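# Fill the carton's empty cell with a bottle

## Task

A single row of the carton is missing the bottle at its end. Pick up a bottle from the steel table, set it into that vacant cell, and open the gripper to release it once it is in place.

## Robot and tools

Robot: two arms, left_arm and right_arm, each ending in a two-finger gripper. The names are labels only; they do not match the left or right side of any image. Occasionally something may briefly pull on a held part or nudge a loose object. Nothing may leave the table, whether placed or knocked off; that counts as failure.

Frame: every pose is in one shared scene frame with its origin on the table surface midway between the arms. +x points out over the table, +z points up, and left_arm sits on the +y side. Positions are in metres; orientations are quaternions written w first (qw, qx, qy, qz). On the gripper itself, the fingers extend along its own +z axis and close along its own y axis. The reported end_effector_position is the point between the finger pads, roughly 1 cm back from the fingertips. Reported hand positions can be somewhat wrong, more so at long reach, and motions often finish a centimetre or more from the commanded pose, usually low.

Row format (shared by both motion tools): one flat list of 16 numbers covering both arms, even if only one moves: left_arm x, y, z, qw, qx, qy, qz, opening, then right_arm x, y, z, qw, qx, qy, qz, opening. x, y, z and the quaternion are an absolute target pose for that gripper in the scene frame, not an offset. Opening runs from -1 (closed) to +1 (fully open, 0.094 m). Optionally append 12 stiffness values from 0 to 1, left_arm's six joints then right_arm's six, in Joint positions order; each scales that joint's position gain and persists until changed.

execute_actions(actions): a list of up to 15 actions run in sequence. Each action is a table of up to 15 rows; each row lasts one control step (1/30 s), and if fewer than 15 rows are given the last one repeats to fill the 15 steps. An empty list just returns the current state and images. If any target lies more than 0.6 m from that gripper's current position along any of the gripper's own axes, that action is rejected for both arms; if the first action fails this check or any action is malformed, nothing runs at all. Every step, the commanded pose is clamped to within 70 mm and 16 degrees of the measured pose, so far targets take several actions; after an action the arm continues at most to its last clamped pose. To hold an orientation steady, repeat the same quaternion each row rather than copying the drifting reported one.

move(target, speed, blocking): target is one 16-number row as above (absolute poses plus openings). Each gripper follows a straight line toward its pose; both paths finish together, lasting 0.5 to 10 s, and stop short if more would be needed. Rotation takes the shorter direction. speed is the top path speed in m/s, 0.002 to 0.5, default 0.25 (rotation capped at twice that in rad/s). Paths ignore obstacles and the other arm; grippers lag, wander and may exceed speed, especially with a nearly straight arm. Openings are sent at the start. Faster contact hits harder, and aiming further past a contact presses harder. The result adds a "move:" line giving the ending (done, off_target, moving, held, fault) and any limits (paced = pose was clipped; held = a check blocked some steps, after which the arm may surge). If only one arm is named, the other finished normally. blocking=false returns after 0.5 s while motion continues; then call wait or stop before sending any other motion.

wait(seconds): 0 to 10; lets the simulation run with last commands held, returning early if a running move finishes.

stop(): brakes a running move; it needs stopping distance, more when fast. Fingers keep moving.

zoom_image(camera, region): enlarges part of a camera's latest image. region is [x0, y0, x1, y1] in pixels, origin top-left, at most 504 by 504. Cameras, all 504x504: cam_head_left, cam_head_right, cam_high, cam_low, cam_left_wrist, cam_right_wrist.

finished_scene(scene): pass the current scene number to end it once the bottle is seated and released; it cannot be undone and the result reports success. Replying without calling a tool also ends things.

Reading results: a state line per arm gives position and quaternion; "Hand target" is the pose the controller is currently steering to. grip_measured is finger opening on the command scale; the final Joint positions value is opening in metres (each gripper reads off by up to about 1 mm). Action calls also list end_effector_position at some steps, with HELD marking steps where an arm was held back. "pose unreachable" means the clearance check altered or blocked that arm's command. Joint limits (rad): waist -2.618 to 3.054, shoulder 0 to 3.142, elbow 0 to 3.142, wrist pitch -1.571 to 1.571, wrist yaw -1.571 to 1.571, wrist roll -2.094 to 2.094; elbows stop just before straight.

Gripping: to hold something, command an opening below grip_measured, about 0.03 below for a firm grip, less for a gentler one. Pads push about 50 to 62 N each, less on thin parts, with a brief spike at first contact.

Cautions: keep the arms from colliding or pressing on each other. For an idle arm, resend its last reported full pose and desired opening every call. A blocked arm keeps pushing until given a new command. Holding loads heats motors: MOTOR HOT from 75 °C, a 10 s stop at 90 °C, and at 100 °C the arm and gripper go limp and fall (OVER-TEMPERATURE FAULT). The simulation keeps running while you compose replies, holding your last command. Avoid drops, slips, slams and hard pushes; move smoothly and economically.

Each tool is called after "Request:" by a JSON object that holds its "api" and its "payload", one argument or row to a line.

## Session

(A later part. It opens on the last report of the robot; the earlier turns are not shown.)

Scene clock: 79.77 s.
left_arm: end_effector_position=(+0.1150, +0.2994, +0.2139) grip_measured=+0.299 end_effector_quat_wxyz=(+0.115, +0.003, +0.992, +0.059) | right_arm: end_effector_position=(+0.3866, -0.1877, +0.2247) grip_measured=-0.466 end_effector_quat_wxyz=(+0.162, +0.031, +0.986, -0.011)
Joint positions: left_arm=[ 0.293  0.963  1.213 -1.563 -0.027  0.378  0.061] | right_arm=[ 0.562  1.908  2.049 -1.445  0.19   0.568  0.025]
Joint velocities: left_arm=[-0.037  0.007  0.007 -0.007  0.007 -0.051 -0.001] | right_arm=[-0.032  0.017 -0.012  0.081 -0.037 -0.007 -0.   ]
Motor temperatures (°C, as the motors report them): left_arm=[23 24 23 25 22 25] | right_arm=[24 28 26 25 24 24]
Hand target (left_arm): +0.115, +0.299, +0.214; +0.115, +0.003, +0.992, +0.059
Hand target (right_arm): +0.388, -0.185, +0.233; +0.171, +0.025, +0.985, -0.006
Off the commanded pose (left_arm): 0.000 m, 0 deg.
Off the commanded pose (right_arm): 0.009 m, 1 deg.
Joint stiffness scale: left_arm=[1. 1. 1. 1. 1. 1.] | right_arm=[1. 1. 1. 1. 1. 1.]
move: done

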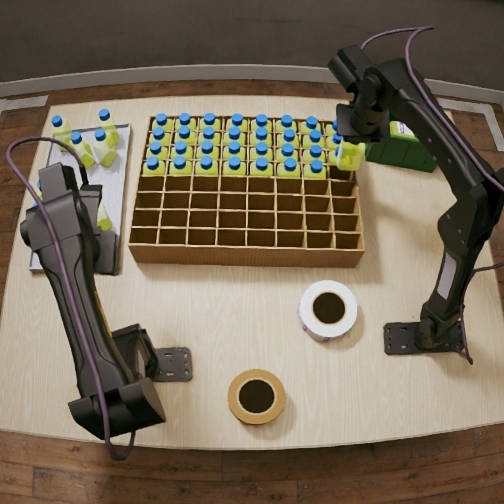

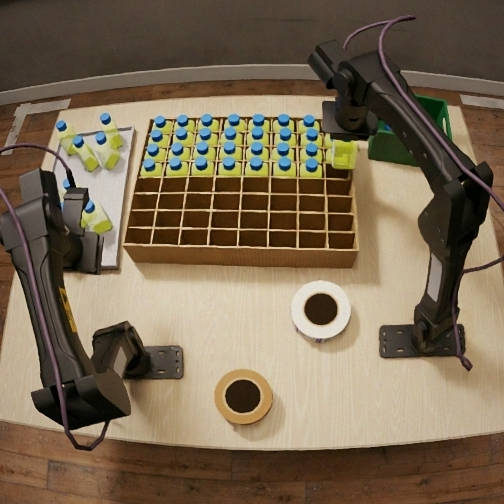

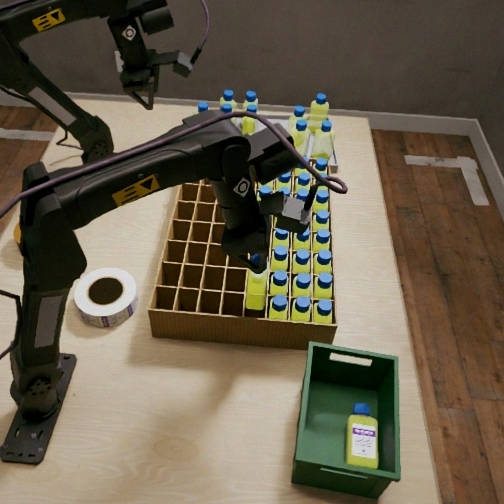

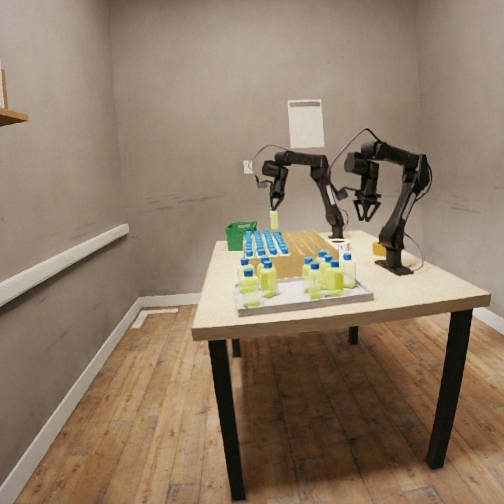

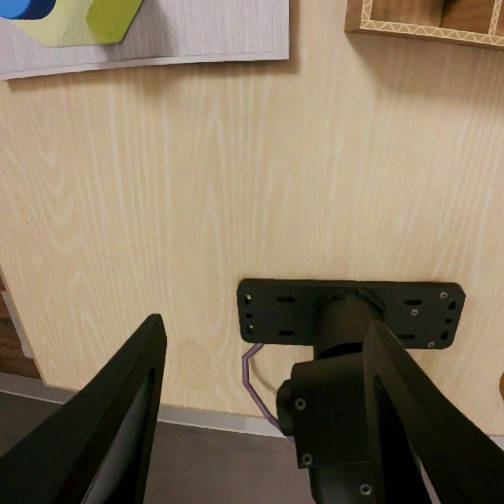

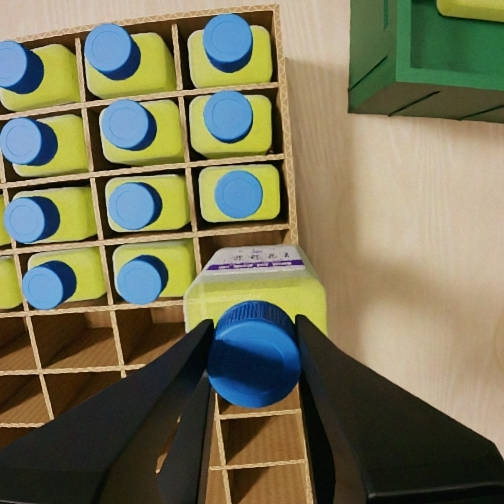

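Request:
{"api": "move", "payload": {
  "target": [0.115, 0.2994, 0.2139, 0.115, 0.003, 0.992, 0.059, 0.3, 0.387, -0.176, 0.215, 0.1559, 0.0259, 0.9877, -0.0041, -0.49],
  "speed": 0.05
}}

Scene clock: 82.27 s.
left_arm: end_effector_position=(+0.1150, +0.2994, +0.2139) grip_measured=+0.299 end_effector_quat_wxyz=(+0.115, +0.003, +0.992, +0.059) | right_arm: end_effector_position=(+0.3839, -0.1808, +0.2244) grip_measured=-0.466 end_effector_quat_wxyz=(+0.159, +0.026, +0.987, -0.003)
Joint positions: left_arm=[ 0.293  0.963  1.213 -1.563 -0.027  0.378  0.061] | right_arm=[ 0.574  1.908  2.049 -1.442  0.175  0.572  0.025]
Joint velocities: left_arm=[-0.027  0.002 -0.007  0.066  0.022 -0.022 -0.   ] | right_arm=[-0.017 -0.017 -0.017 -0.051 -0.022  0.022 -0.001]
Motor temperatures (°C, as the motors report them): left_arm=[23 24 23 25 22 25] | right_arm=[24 28 26 25 24 24]
Hand target (left_arm): +0.115, +0.299, +0.214; +0.115, +0.003, +0.992, +0.059
Hand target (right_arm): +0.387, -0.176, +0.215; +0.155, +0.026, +0.987, -0.004
Off the commanded pose (left_arm): 0.000 m, 0 deg.
Off the commanded pose (right_arm): 0.011 m, 0 deg.
Joint stiffness scale: left_arm=[1. 1. 1. 1. 1. 1.] | right_arm=[1. 1. 1. 1. 1. 1.]
move: off_target (right_arm)

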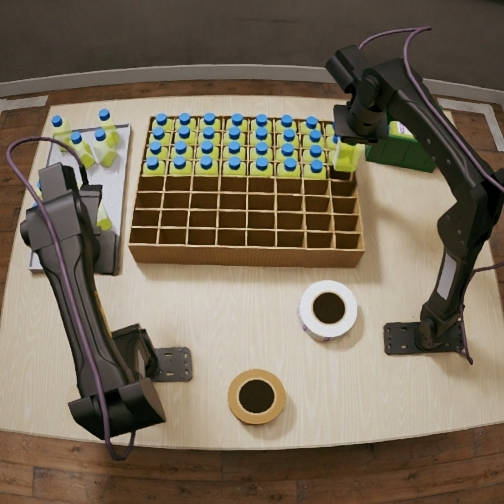

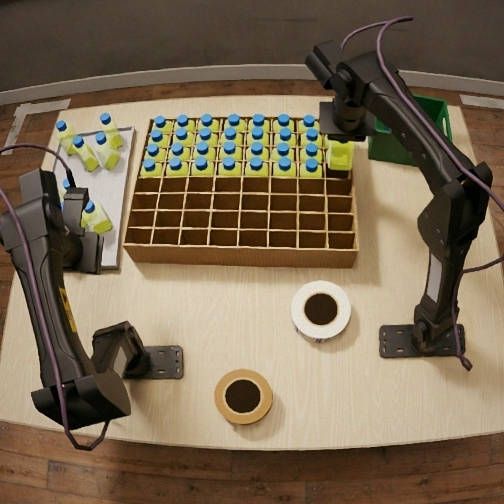

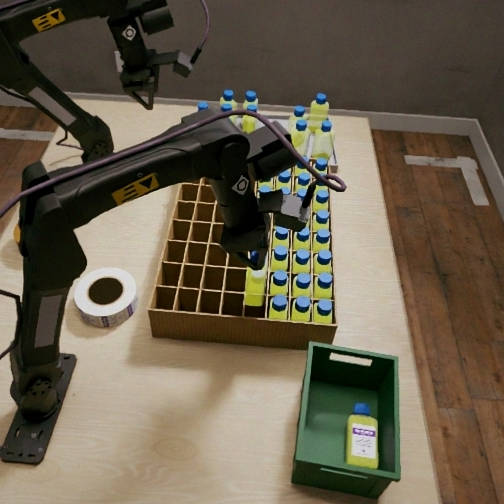

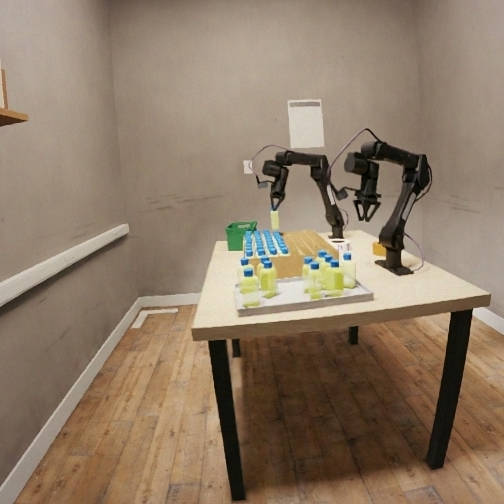

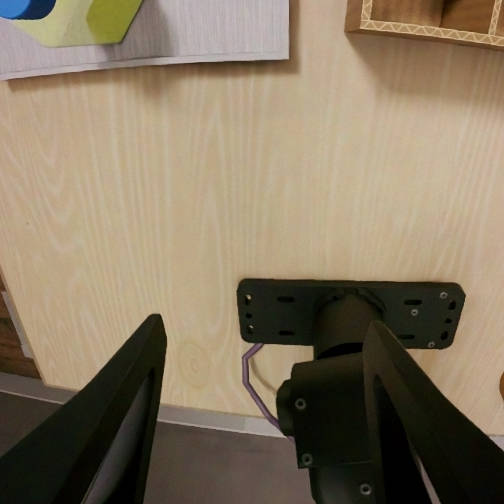

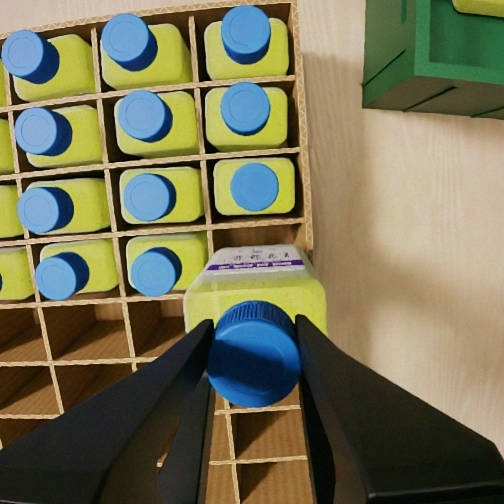

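Request:
{"api": "move", "payload": {
  "target": [0.115, 0.2994, 0.2139, 0.115, 0.003, 0.992, 0.059, 0.3, 0.394, -0.177, 0.207, 0.1559, 0.0259, 0.9877, -0.0041, -0.49],
  "speed": 0.05
}}

Scene clock: 83.73 s.
left_arm: end_effector_position=(+0.1150, +0.2994, +0.2139) grip_measured=+0.299 end_effector_quat_wxyz=(+0.115, +0.003, +0.992, +0.059) | right_arm: end_effector_position=(+0.3895, -0.1769, +0.2074) grip_measured=-0.466 end_effector_quat_wxyz=(+0.149, +0.025, +0.989, -0.008)
Joint positions: left_arm=[ 0.293  0.963  1.213 -1.563 -0.027  0.378  0.061] | right_arm=[ 0.574  1.939  2.025 -1.41   0.172  0.572  0.025]
Joint velocities: left_arm=[ 0.002 -0.012  0.002 -0.007 -0.051 -0.007 -0.001] | right_arm=[-0.027 -0.012 -0.012  0.007 -0.066 -0.037 -0.002]
Motor temperatures (°C, as the motors report them): left_arm=[23 24 23 25 22 25] | right_arm=[24 28 26 25 24 24]
Hand target (left_arm): +0.115, +0.299, +0.214; +0.115, +0.003, +0.992, +0.059
Hand target (right_arm): +0.394, -0.177, +0.207; +0.156, +0.026, +0.987, -0.004
Off the commanded pose (left_arm): 0.000 m, 0 deg.
Off the commanded pose (right_arm): 0.005 m, 1 deg.
Joint stiffness scale: left_arm=[1. 1. 1. 1. 1. 1.] | right_arm=[1. 1. 1. 1. 1. 1.]
move: done

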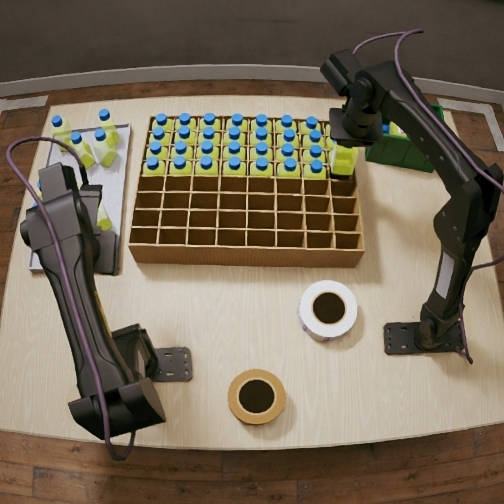

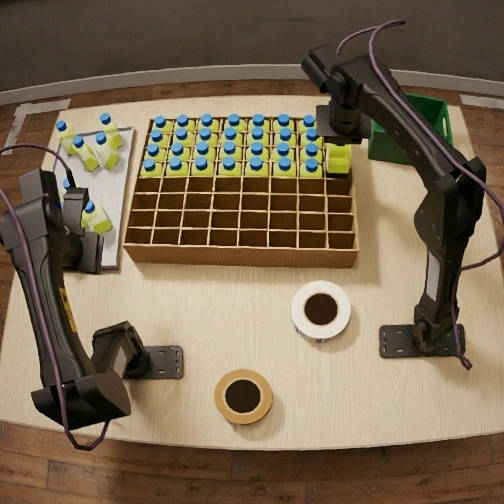

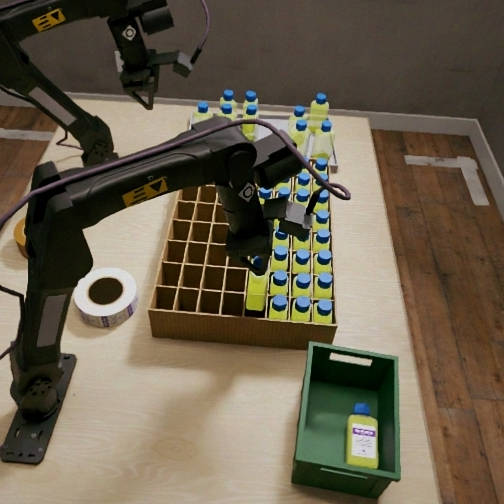

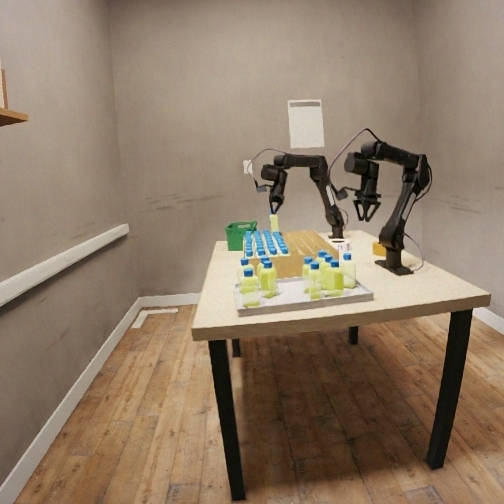

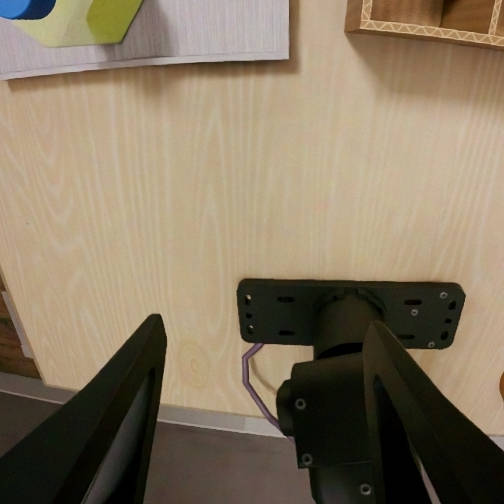

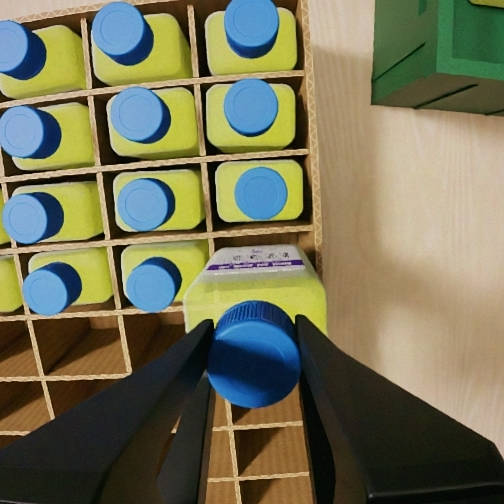

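Request:
{"api": "move", "payload": {
  "target": [0.115, 0.2994, 0.2139, 0.115, 0.003, 0.992, 0.059, 0.3, 0.394, -0.186, 0.207, 0.1559, 0.0259, 0.9877, -0.0041, -0.49],
  "speed": 0.03
}}

Scene clock: 85.00 s.
left_arm: end_effector_position=(+0.1150, +0.2994, +0.2139) grip_measured=+0.299 end_effector_quat_wxyz=(+0.115, +0.003, +0.992, +0.059) | right_arm: end_effector_position=(+0.3912, -0.1849, +0.1991) grip_measured=-0.466 end_effector_quat_wxyz=(+0.140, +0.025, +0.990, -0.013)
Joint positions: left_arm=[ 0.293  0.963  1.213 -1.563 -0.027  0.378  0.061] | right_arm=[ 0.553  1.939  1.995 -1.399  0.168  0.554  0.025]
Joint velocities: left_arm=[ 0.007 -0.027 -0.007 -0.037 -0.007  0.007 -0.001] | right_arm=[-0.017  0.002 -0.012  0.051 -0.095 -0.037 -0.   ]
Motor temperatures (°C, as the motors report them): left_arm=[23 24 23 25 22 25] | right_arm=[24 28 26 25 24 24]
Hand target (left_arm): +0.115, +0.299, +0.214; +0.115, +0.003, +0.992, +0.059
Hand target (right_arm): +0.394, -0.186, +0.207; +0.156, +0.026, +0.987, -0.005
Off the commanded pose (left_arm): 0.000 m, 0 deg.
Off the commanded pose (right_arm): 0.008 m, 2 deg.
Joint stiffness scale: left_arm=[1. 1. 1. 1. 1. 1.] | right_arm=[1. 1. 1. 1. 1. 1.]
move: done

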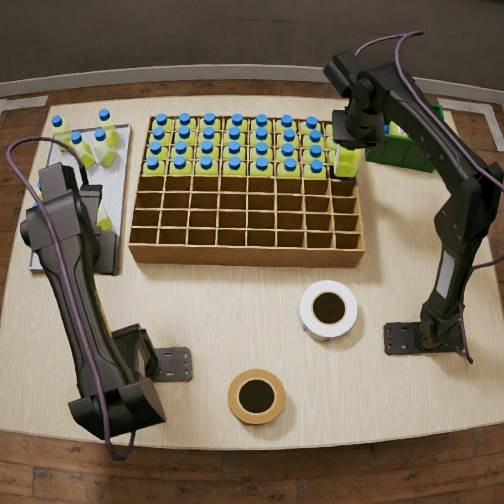

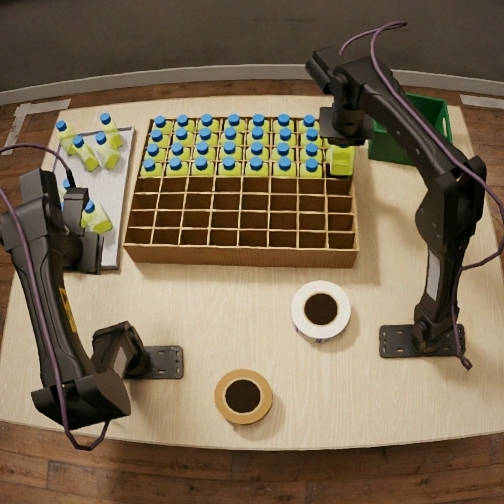

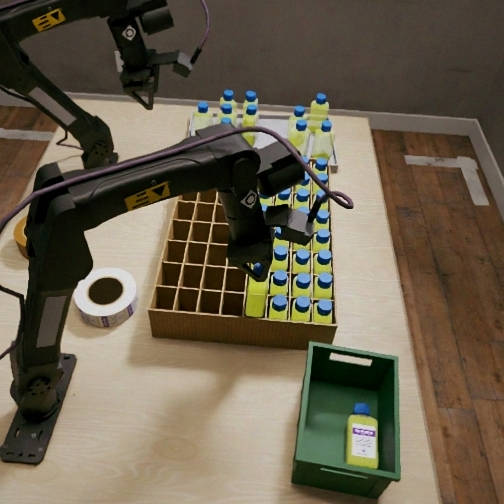

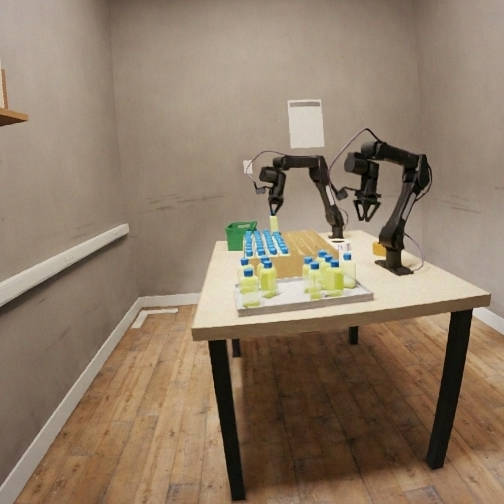

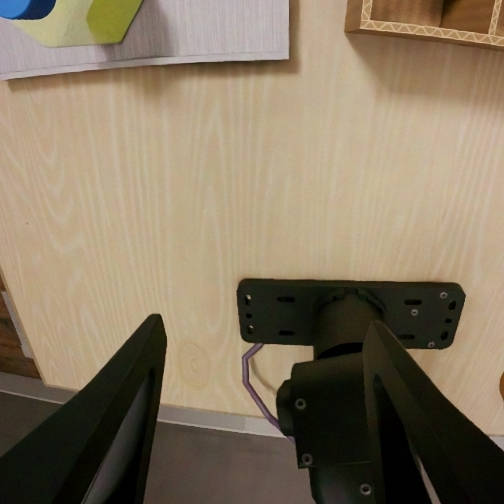

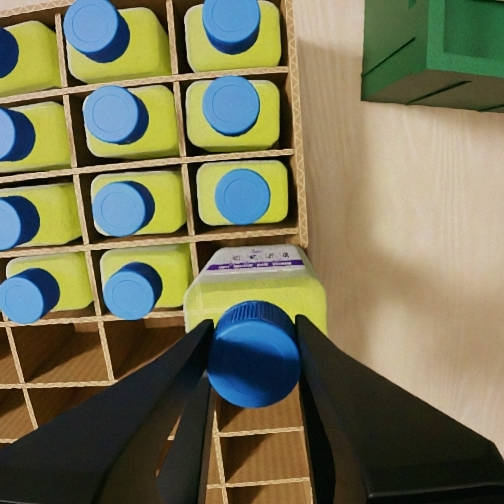

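Request:
{"api": "move", "payload": {
  "target": [0.115, 0.2994, 0.2139, 0.115, 0.003, 0.992, 0.059, 0.3, 0.393, -0.1765, 0.205, 0.1559, 0.0259, 0.9877, -0.0041, -0.49],
  "speed": 0.02
}}

Scene clock: 93.50 s.
left_arm: end_effector_position=(+0.1150, +0.2994, +0.2139) grip_measured=+0.299 end_effector_quat_wxyz=(+0.115, +0.003, +0.992, +0.059) | right_arm: end_effector_position=(+0.3899, -0.1809, +0.1992) grip_measured=-0.466 end_effector_quat_wxyz=(+0.141, +0.024, +0.990, -0.011)
Joint positions: left_arm=[ 0.293  0.963  1.213 -1.563 -0.027  0.378  0.061] | right_arm=[ 0.563  1.939  1.995 -1.396  0.168  0.562  0.025]
Joint velocities: left_arm=[ 0.032  0.007 -0.007 -0.066  0.022 -0.022  0.001] | right_arm=[ 0.007 -0.007  0.007 -0.066 -0.125  0.007 -0.   ]
Motor temperatures (°C, as the motors report them): left_arm=[23 24 23 25 22 25] | right_arm=[24 29 26 25 24 24]
Hand target (left_arm): +0.115, +0.299, +0.214; +0.115, +0.003, +0.992, +0.059
Hand target (right_arm): +0.393, -0.176, +0.205; +0.156, +0.026, +0.987, -0.004
Off the commanded pose (left_arm): 0.000 m, 0 deg.
Off the commanded pose (right_arm): 0.008 m, 2 deg.
Joint stiffness scale: left_arm=[1. 1. 1. 1. 1. 1.] | right_arm=[1. 1. 1. 1. 1. 1.]
move: done

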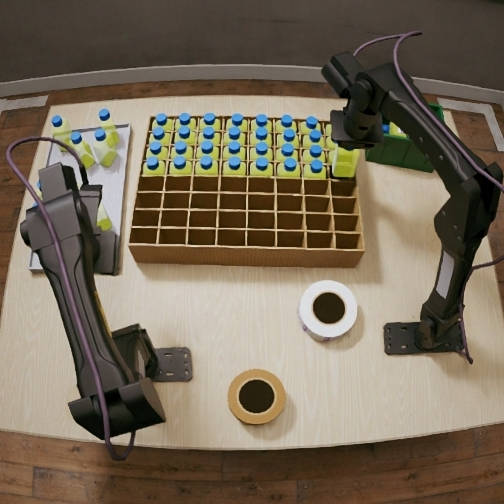

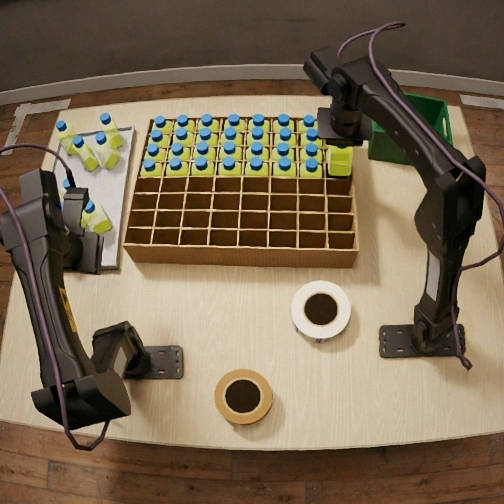

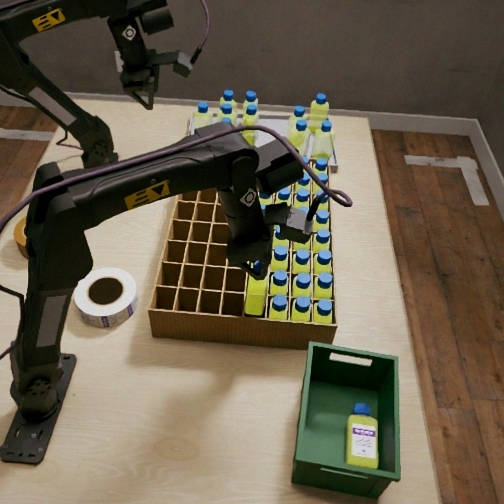

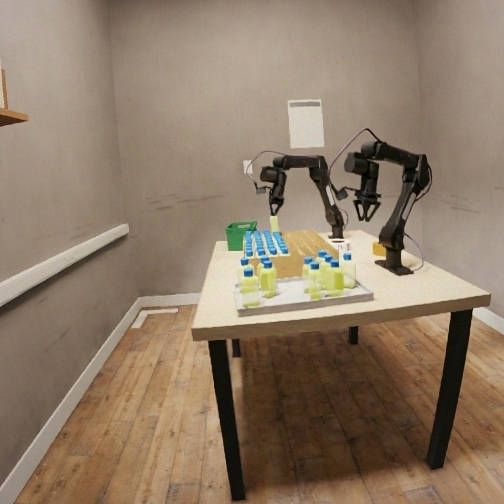

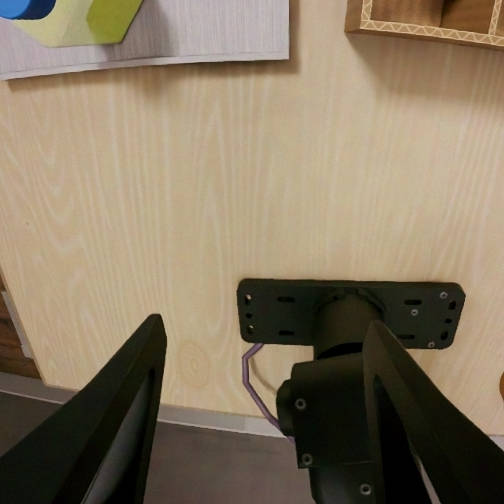

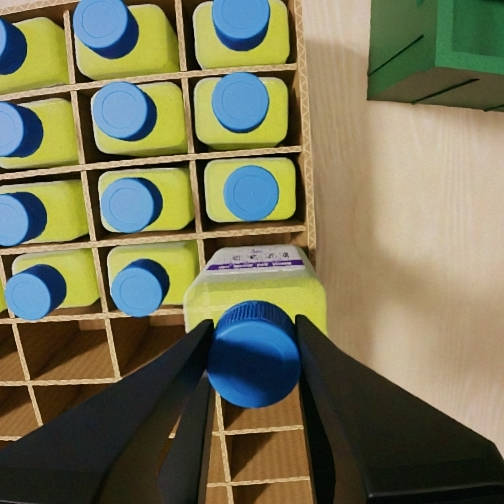

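Request:
{"api": "move", "payload": {
  "target": [0.115, 0.2994, 0.2139, 0.115, 0.003, 0.992, 0.059, 0.3, 0.393, -0.1765, 0.165, 0.1559, 0.0259, 0.9877, -0.0041, -0.49],
  "speed": 0.06
}}

Scene clock: 95.20 s.
left_arm: end_effector_position=(+0.1150, +0.2994, +0.2139) grip_measured=+0.299 end_effector_quat_wxyz=(+0.115, +0.003, +0.992, +0.059) | right_arm: end_effector_position=(+0.3930, -0.1793, +0.1492) grip_measured=-0.466 end_effector_quat_wxyz=(+0.131, +0.023, +0.991, -0.018)
Joint positions: left_arm=[ 0.293  0.963  1.213 -1.563 -0.027  0.378  0.061] | right_arm=[ 0.563  1.939  1.798 -1.225  0.169  0.562  0.025]
Joint velocities: left_arm=[ 0.007 -0.007  0.012 -0.037  0.037  0.007  0.001] | right_arm=[-0.007 -0.007 -0.022 -0.022  0.022 -0.066 -0.001]
Motor temperatures (°C, as the motors report them): left_arm=[23 24 23 25 22 25] | right_arm=[24 29 26 25 24 24]
Hand target (left_arm): +0.115, +0.299, +0.214; +0.115, +0.003, +0.992, +0.059
Hand target (right_arm): +0.393, -0.176, +0.165; +0.155, +0.026, +0.988, -0.004
Off the commanded pose (left_arm): 0.000 m, 0 deg.
Off the commanded pose (right_arm): 0.016 m, 3 deg.
Joint stiffness scale: left_arm=[1. 1. 1. 1. 1. 1.] | right_arm=[1. 1. 1. 1. 1. 1.]
move: off_target (right_arm)

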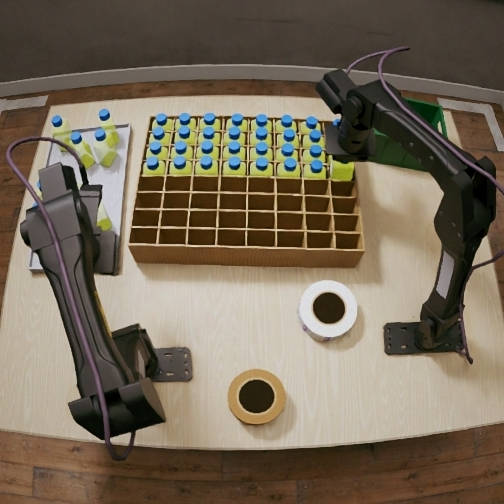

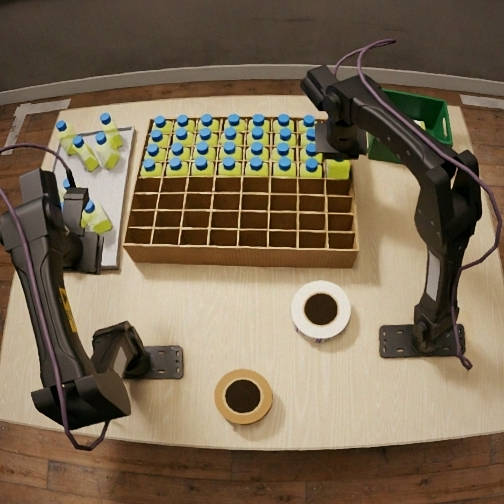

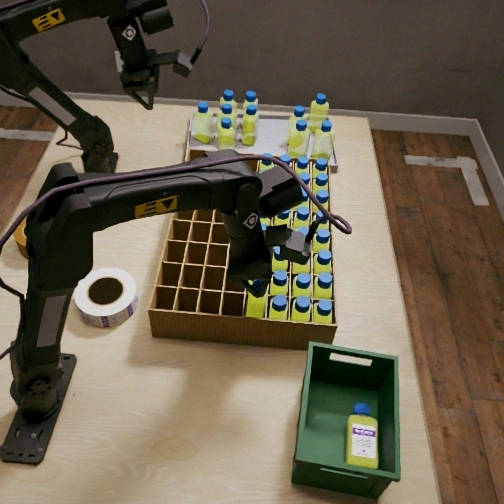

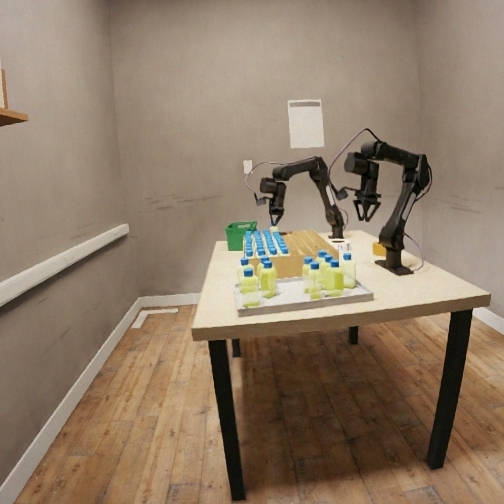

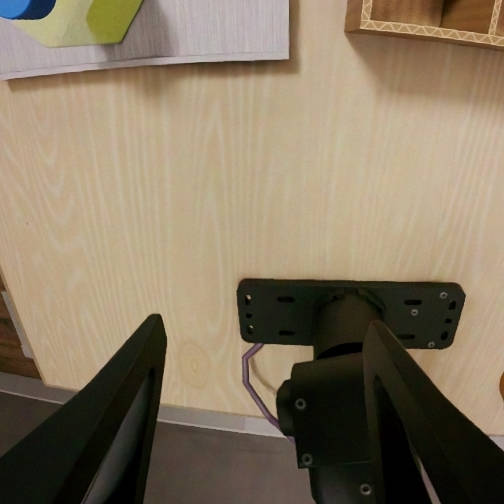

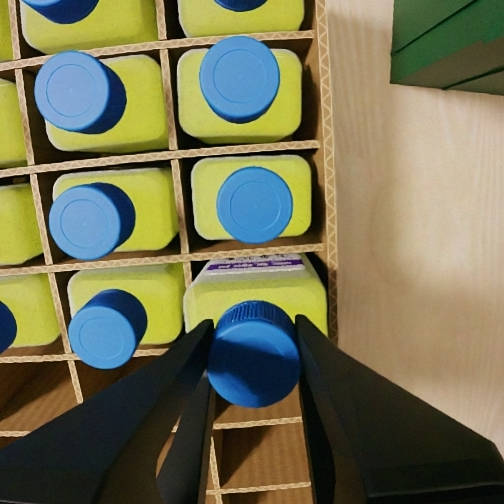

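Request:
{"api": "execute_actions", "payload": {
  "actions": []
}}

Scene clock: 96.97 s.
left_arm: end_effector_position=(+0.1150, +0.2994, +0.2139) grip_measured=+0.299 end_effector_quat_wxyz=(+0.115, +0.003, +0.992, +0.059) | right_arm: end_effector_position=(+0.3934, -0.1790, +0.1493) grip_measured=-0.466 end_effector_quat_wxyz=(+0.131, +0.024, +0.991, -0.018)
Joint positions: left_arm=[ 0.293  0.963  1.213 -1.563 -0.027  0.378  0.061] | right_arm=[ 0.563  1.939  1.798 -1.223  0.169  0.562  0.025]
Joint velocities: left_arm=[-0.007  0.002  0.002  0.007 -0.037  0.037  0.001] | right_arm=[-0.012 -0.002 -0.002 -0.037  0.007  0.022 -0.   ]
Motor temperatures (°C, as the motors report them): left_arm=[23 24 23 25 22 25] | right_arm=[24 29 26 25 24 24]
Hand target (left_arm): +0.115, +0.299, +0.214; +0.115, +0.003, +0.992, +0.059
Hand target (right_arm): +0.393, -0.176, +0.165; +0.155, +0.026, +0.988, -0.004
Off the commanded pose (left_arm): 0.000 m, 0 deg.
Off the commanded pose (right_arm): 0.016 m, 3 deg.
Joint stiffness scale: left_arm=[1. 1. 1. 1. 1. 1.] | right_arm=[1. 1. 1. 1. 1. 1.]

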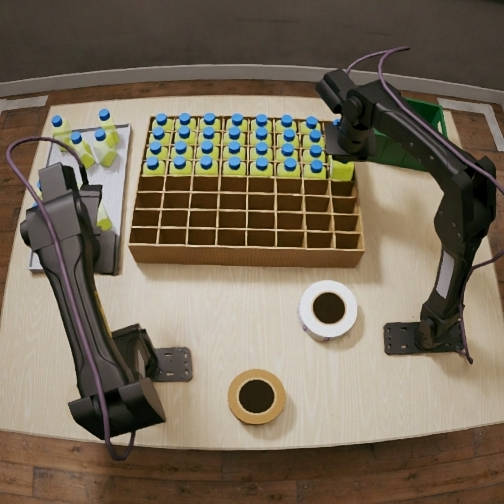

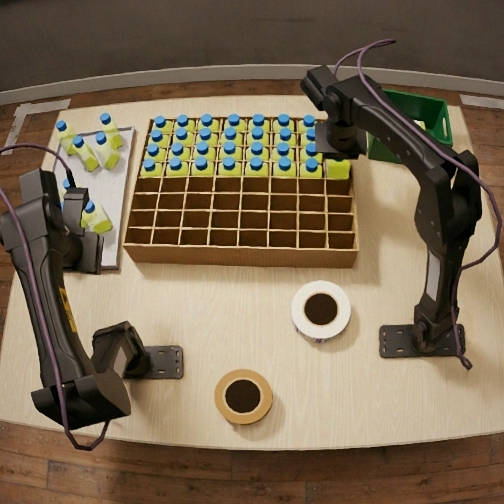

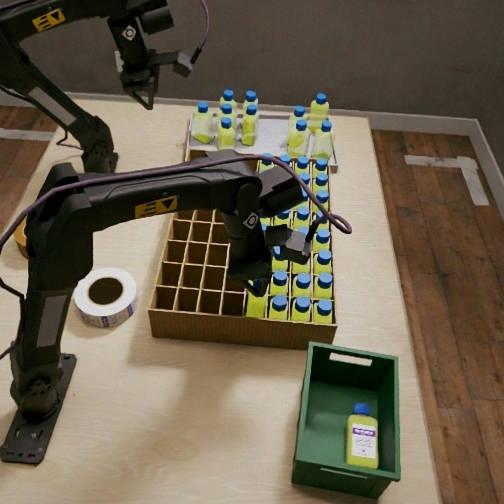

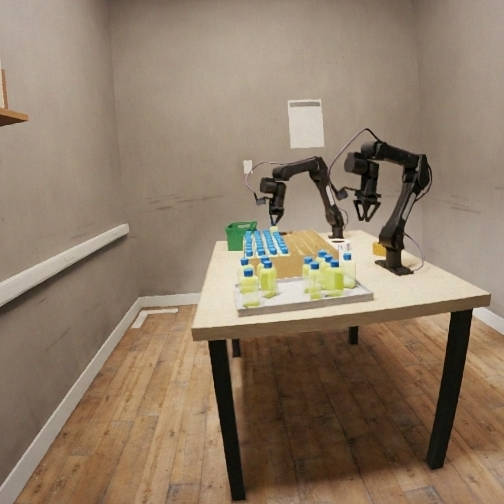

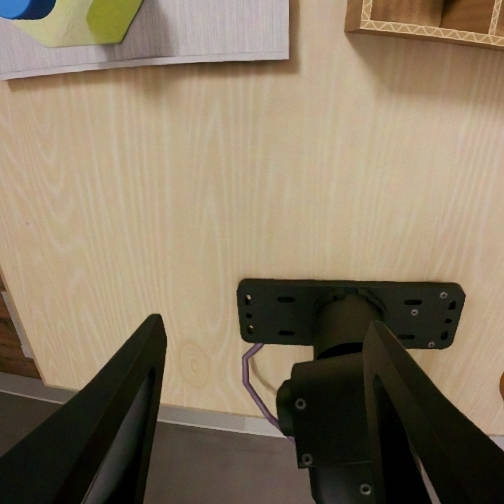

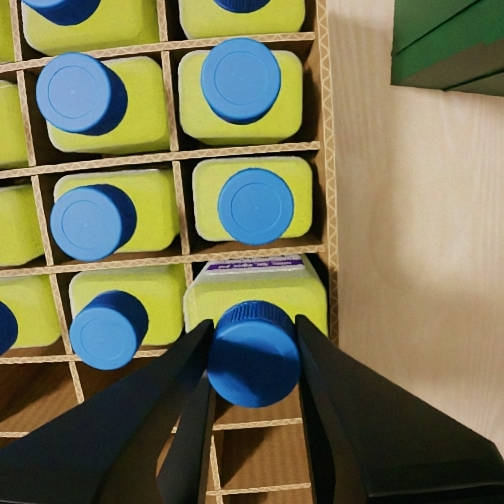

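Request:
{"api": "move", "payload": {
  "target": [0.115,0.2994,0.2139,0.115,0.003,0.992,0.059,0.3, 0.393,-0.1765,0.135,0.1559,0.0259,0.9877,-0.0041,-0.49],
  "speed": 0.05
}}

Scene clock: 98.03 s.
left_arm: end_effector_position=(+0.1150, +0.2994, +0.2139) grip_measured=+0.299 end_effector_quat_wxyz=(+0.115, +0.003, +0.992, +0.059) | right_arm: end_effector_position=(+0.3922, -0.1796, +0.1238) grip_measured=-0.466 end_effector_quat_wxyz=(+0.136, +0.024, +0.990, -0.015)
Joint positions: left_arm=[ 0.293  0.963  1.213 -1.563 -0.027  0.378  0.061] | right_arm=[ 0.563  1.918  1.666 -1.102  0.168  0.562  0.025]
Joint velocities: left_arm=[-0.012 -0.017 -0.002 -0.051  0.022 -0.051  0.   ] | right_arm=[-0.007 -0.012 -0.012 -0.051  0.007 -0.037 -0.   ]
Motor temperatures (°C, as the motors report them): left_arm=[23 24 23 25 22 25] | right_arm=[24 29 26 25 24 24]
Hand target (left_arm): +0.115, +0.299, +0.214; +0.115, +0.003, +0.992, +0.059
Hand target (right_arm): +0.393, -0.176, +0.135; +0.155, +0.026, +0.988, -0.004
Off the commanded pose (left_arm): 0.000 m, 0 deg.
Off the commanded pose (right_arm): 0.012 m, 3 deg.
Joint stiffness scale: left_arm=[1. 1. 1. 1. 1. 1.] | right_arm=[1. 1. 1. 1. 1. 1.]
move: off_target (right_arm)

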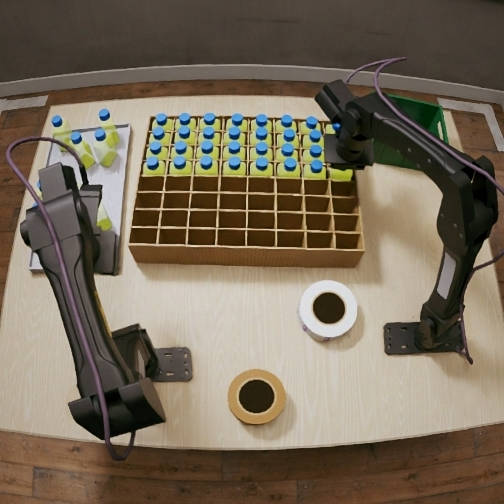

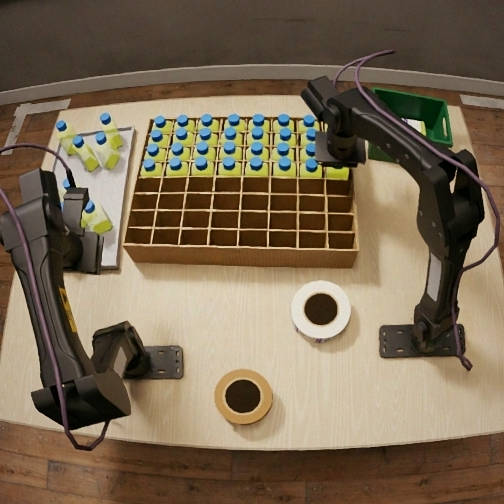

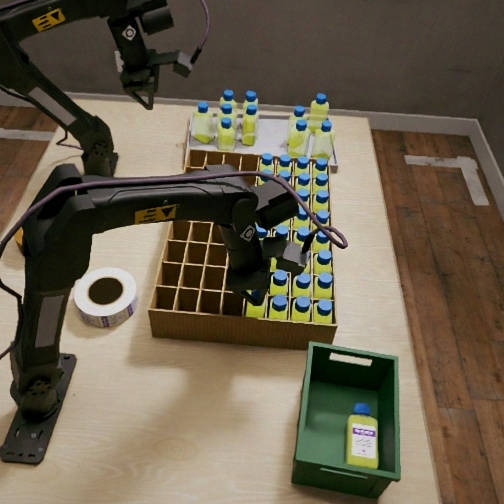

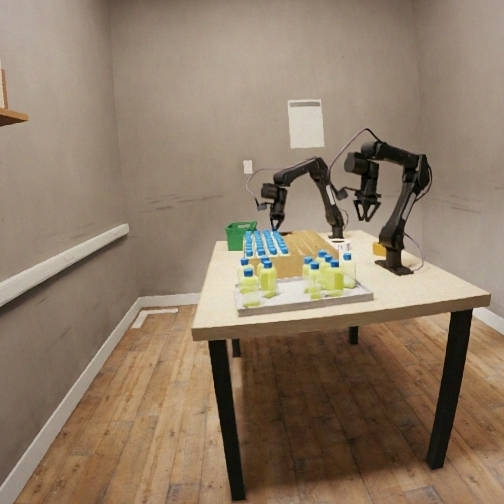

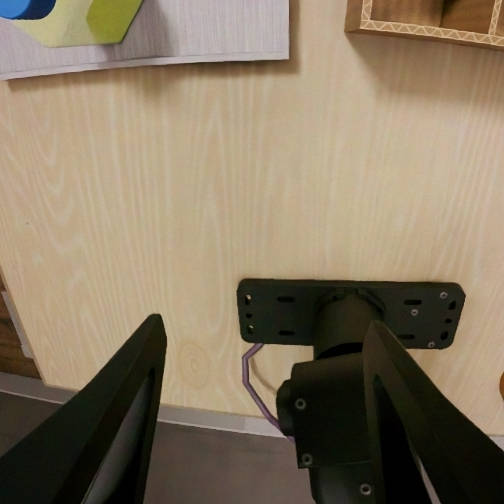

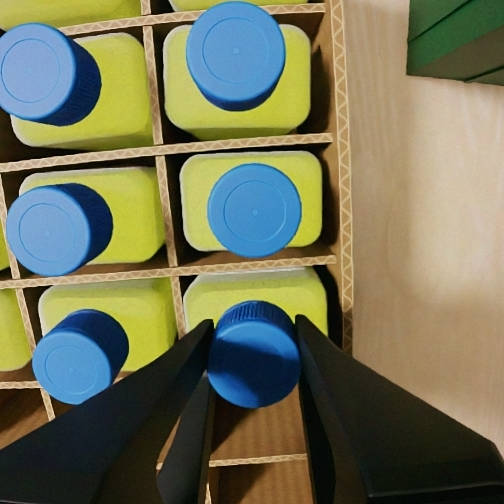

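Request:
{"api": "move", "payload": {
  "target": [0.115,0.2994,0.2139,0.115,0.003,0.992,0.059,0.3, 0.393,-0.1765,0.123,0.1559,0.0259,0.9877,-0.0041,-0.49],
  "speed": 0.03
}}

Scene clock: 99.30 s.
left_arm: end_effector_position=(+0.1150, +0.2994, +0.2139) grip_measured=+0.299 end_effector_quat_wxyz=(+0.115, +0.003, +0.992, +0.059) | right_arm: end_effector_position=(+0.3921, -0.1797, +0.1138) grip_measured=-0.466 end_effector_quat_wxyz=(+0.138, +0.024, +0.990, -0.014)
Joint positions: left_arm=[ 0.293  0.963  1.213 -1.563 -0.027  0.378  0.061] | right_arm=[ 0.563  1.914  1.621 -1.055  0.168  0.562  0.025]
Joint velocities: left_arm=[ 0.002 -0.007 -0.012  0.037 -0.007 -0.037  0.   ] | right_arm=[ 0.002 -0.002  0.012 -0.037  0.007 -0.022 -0.   ]
Motor temperatures (°C, as the motors report them): left_arm=[23 24 23 25 22 25] | right_arm=[24 29 26 25 24 24]
Hand target (left_arm): +0.115, +0.299, +0.214; +0.115, +0.003, +0.992, +0.059
Hand target (right_arm): +0.393, -0.176, +0.123; +0.156, +0.026, +0.987, -0.004
Off the commanded pose (left_arm): 0.000 m, 0 deg.
Off the commanded pose (right_arm): 0.010 m, 2 deg.
Joint stiffness scale: left_arm=[1. 1. 1. 1. 1. 1.] | right_arm=[1. 1. 1. 1. 1. 1.]
move: done

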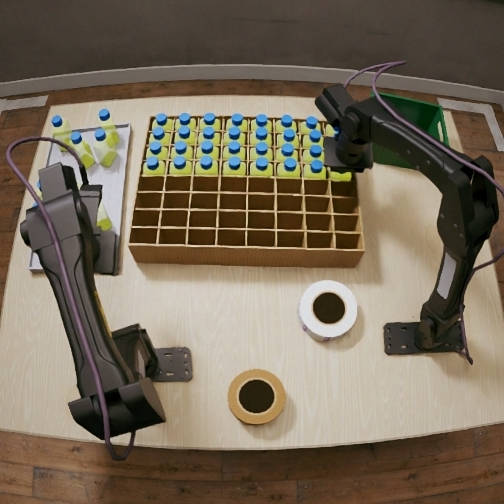

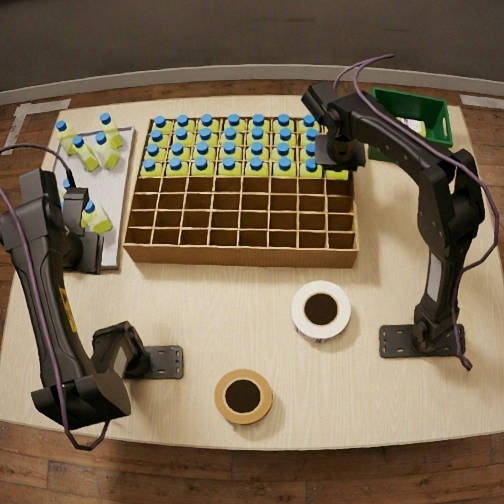

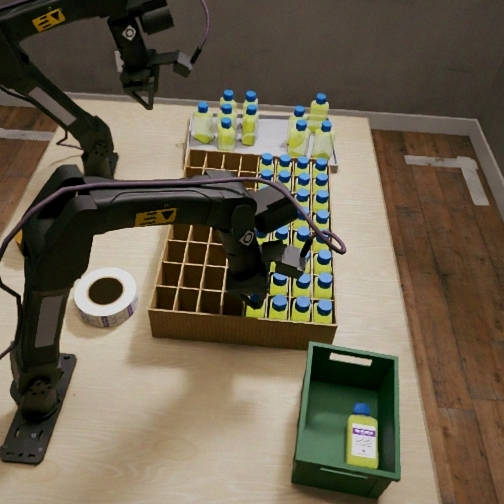

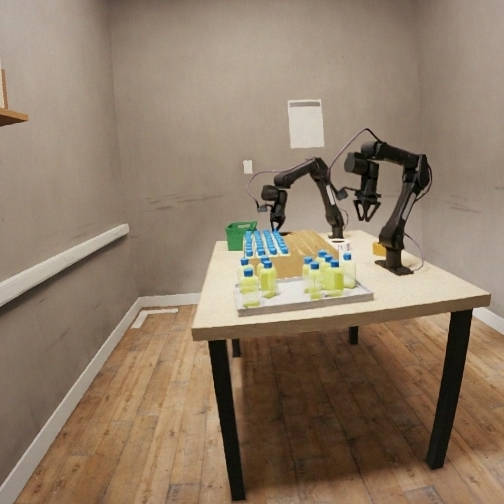

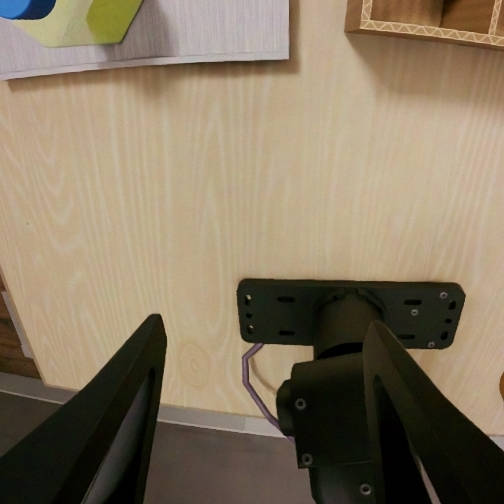

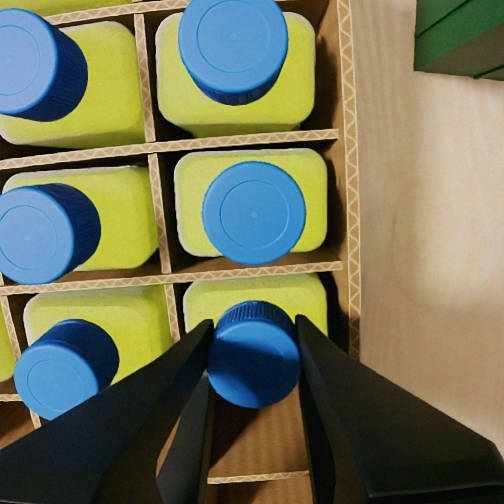

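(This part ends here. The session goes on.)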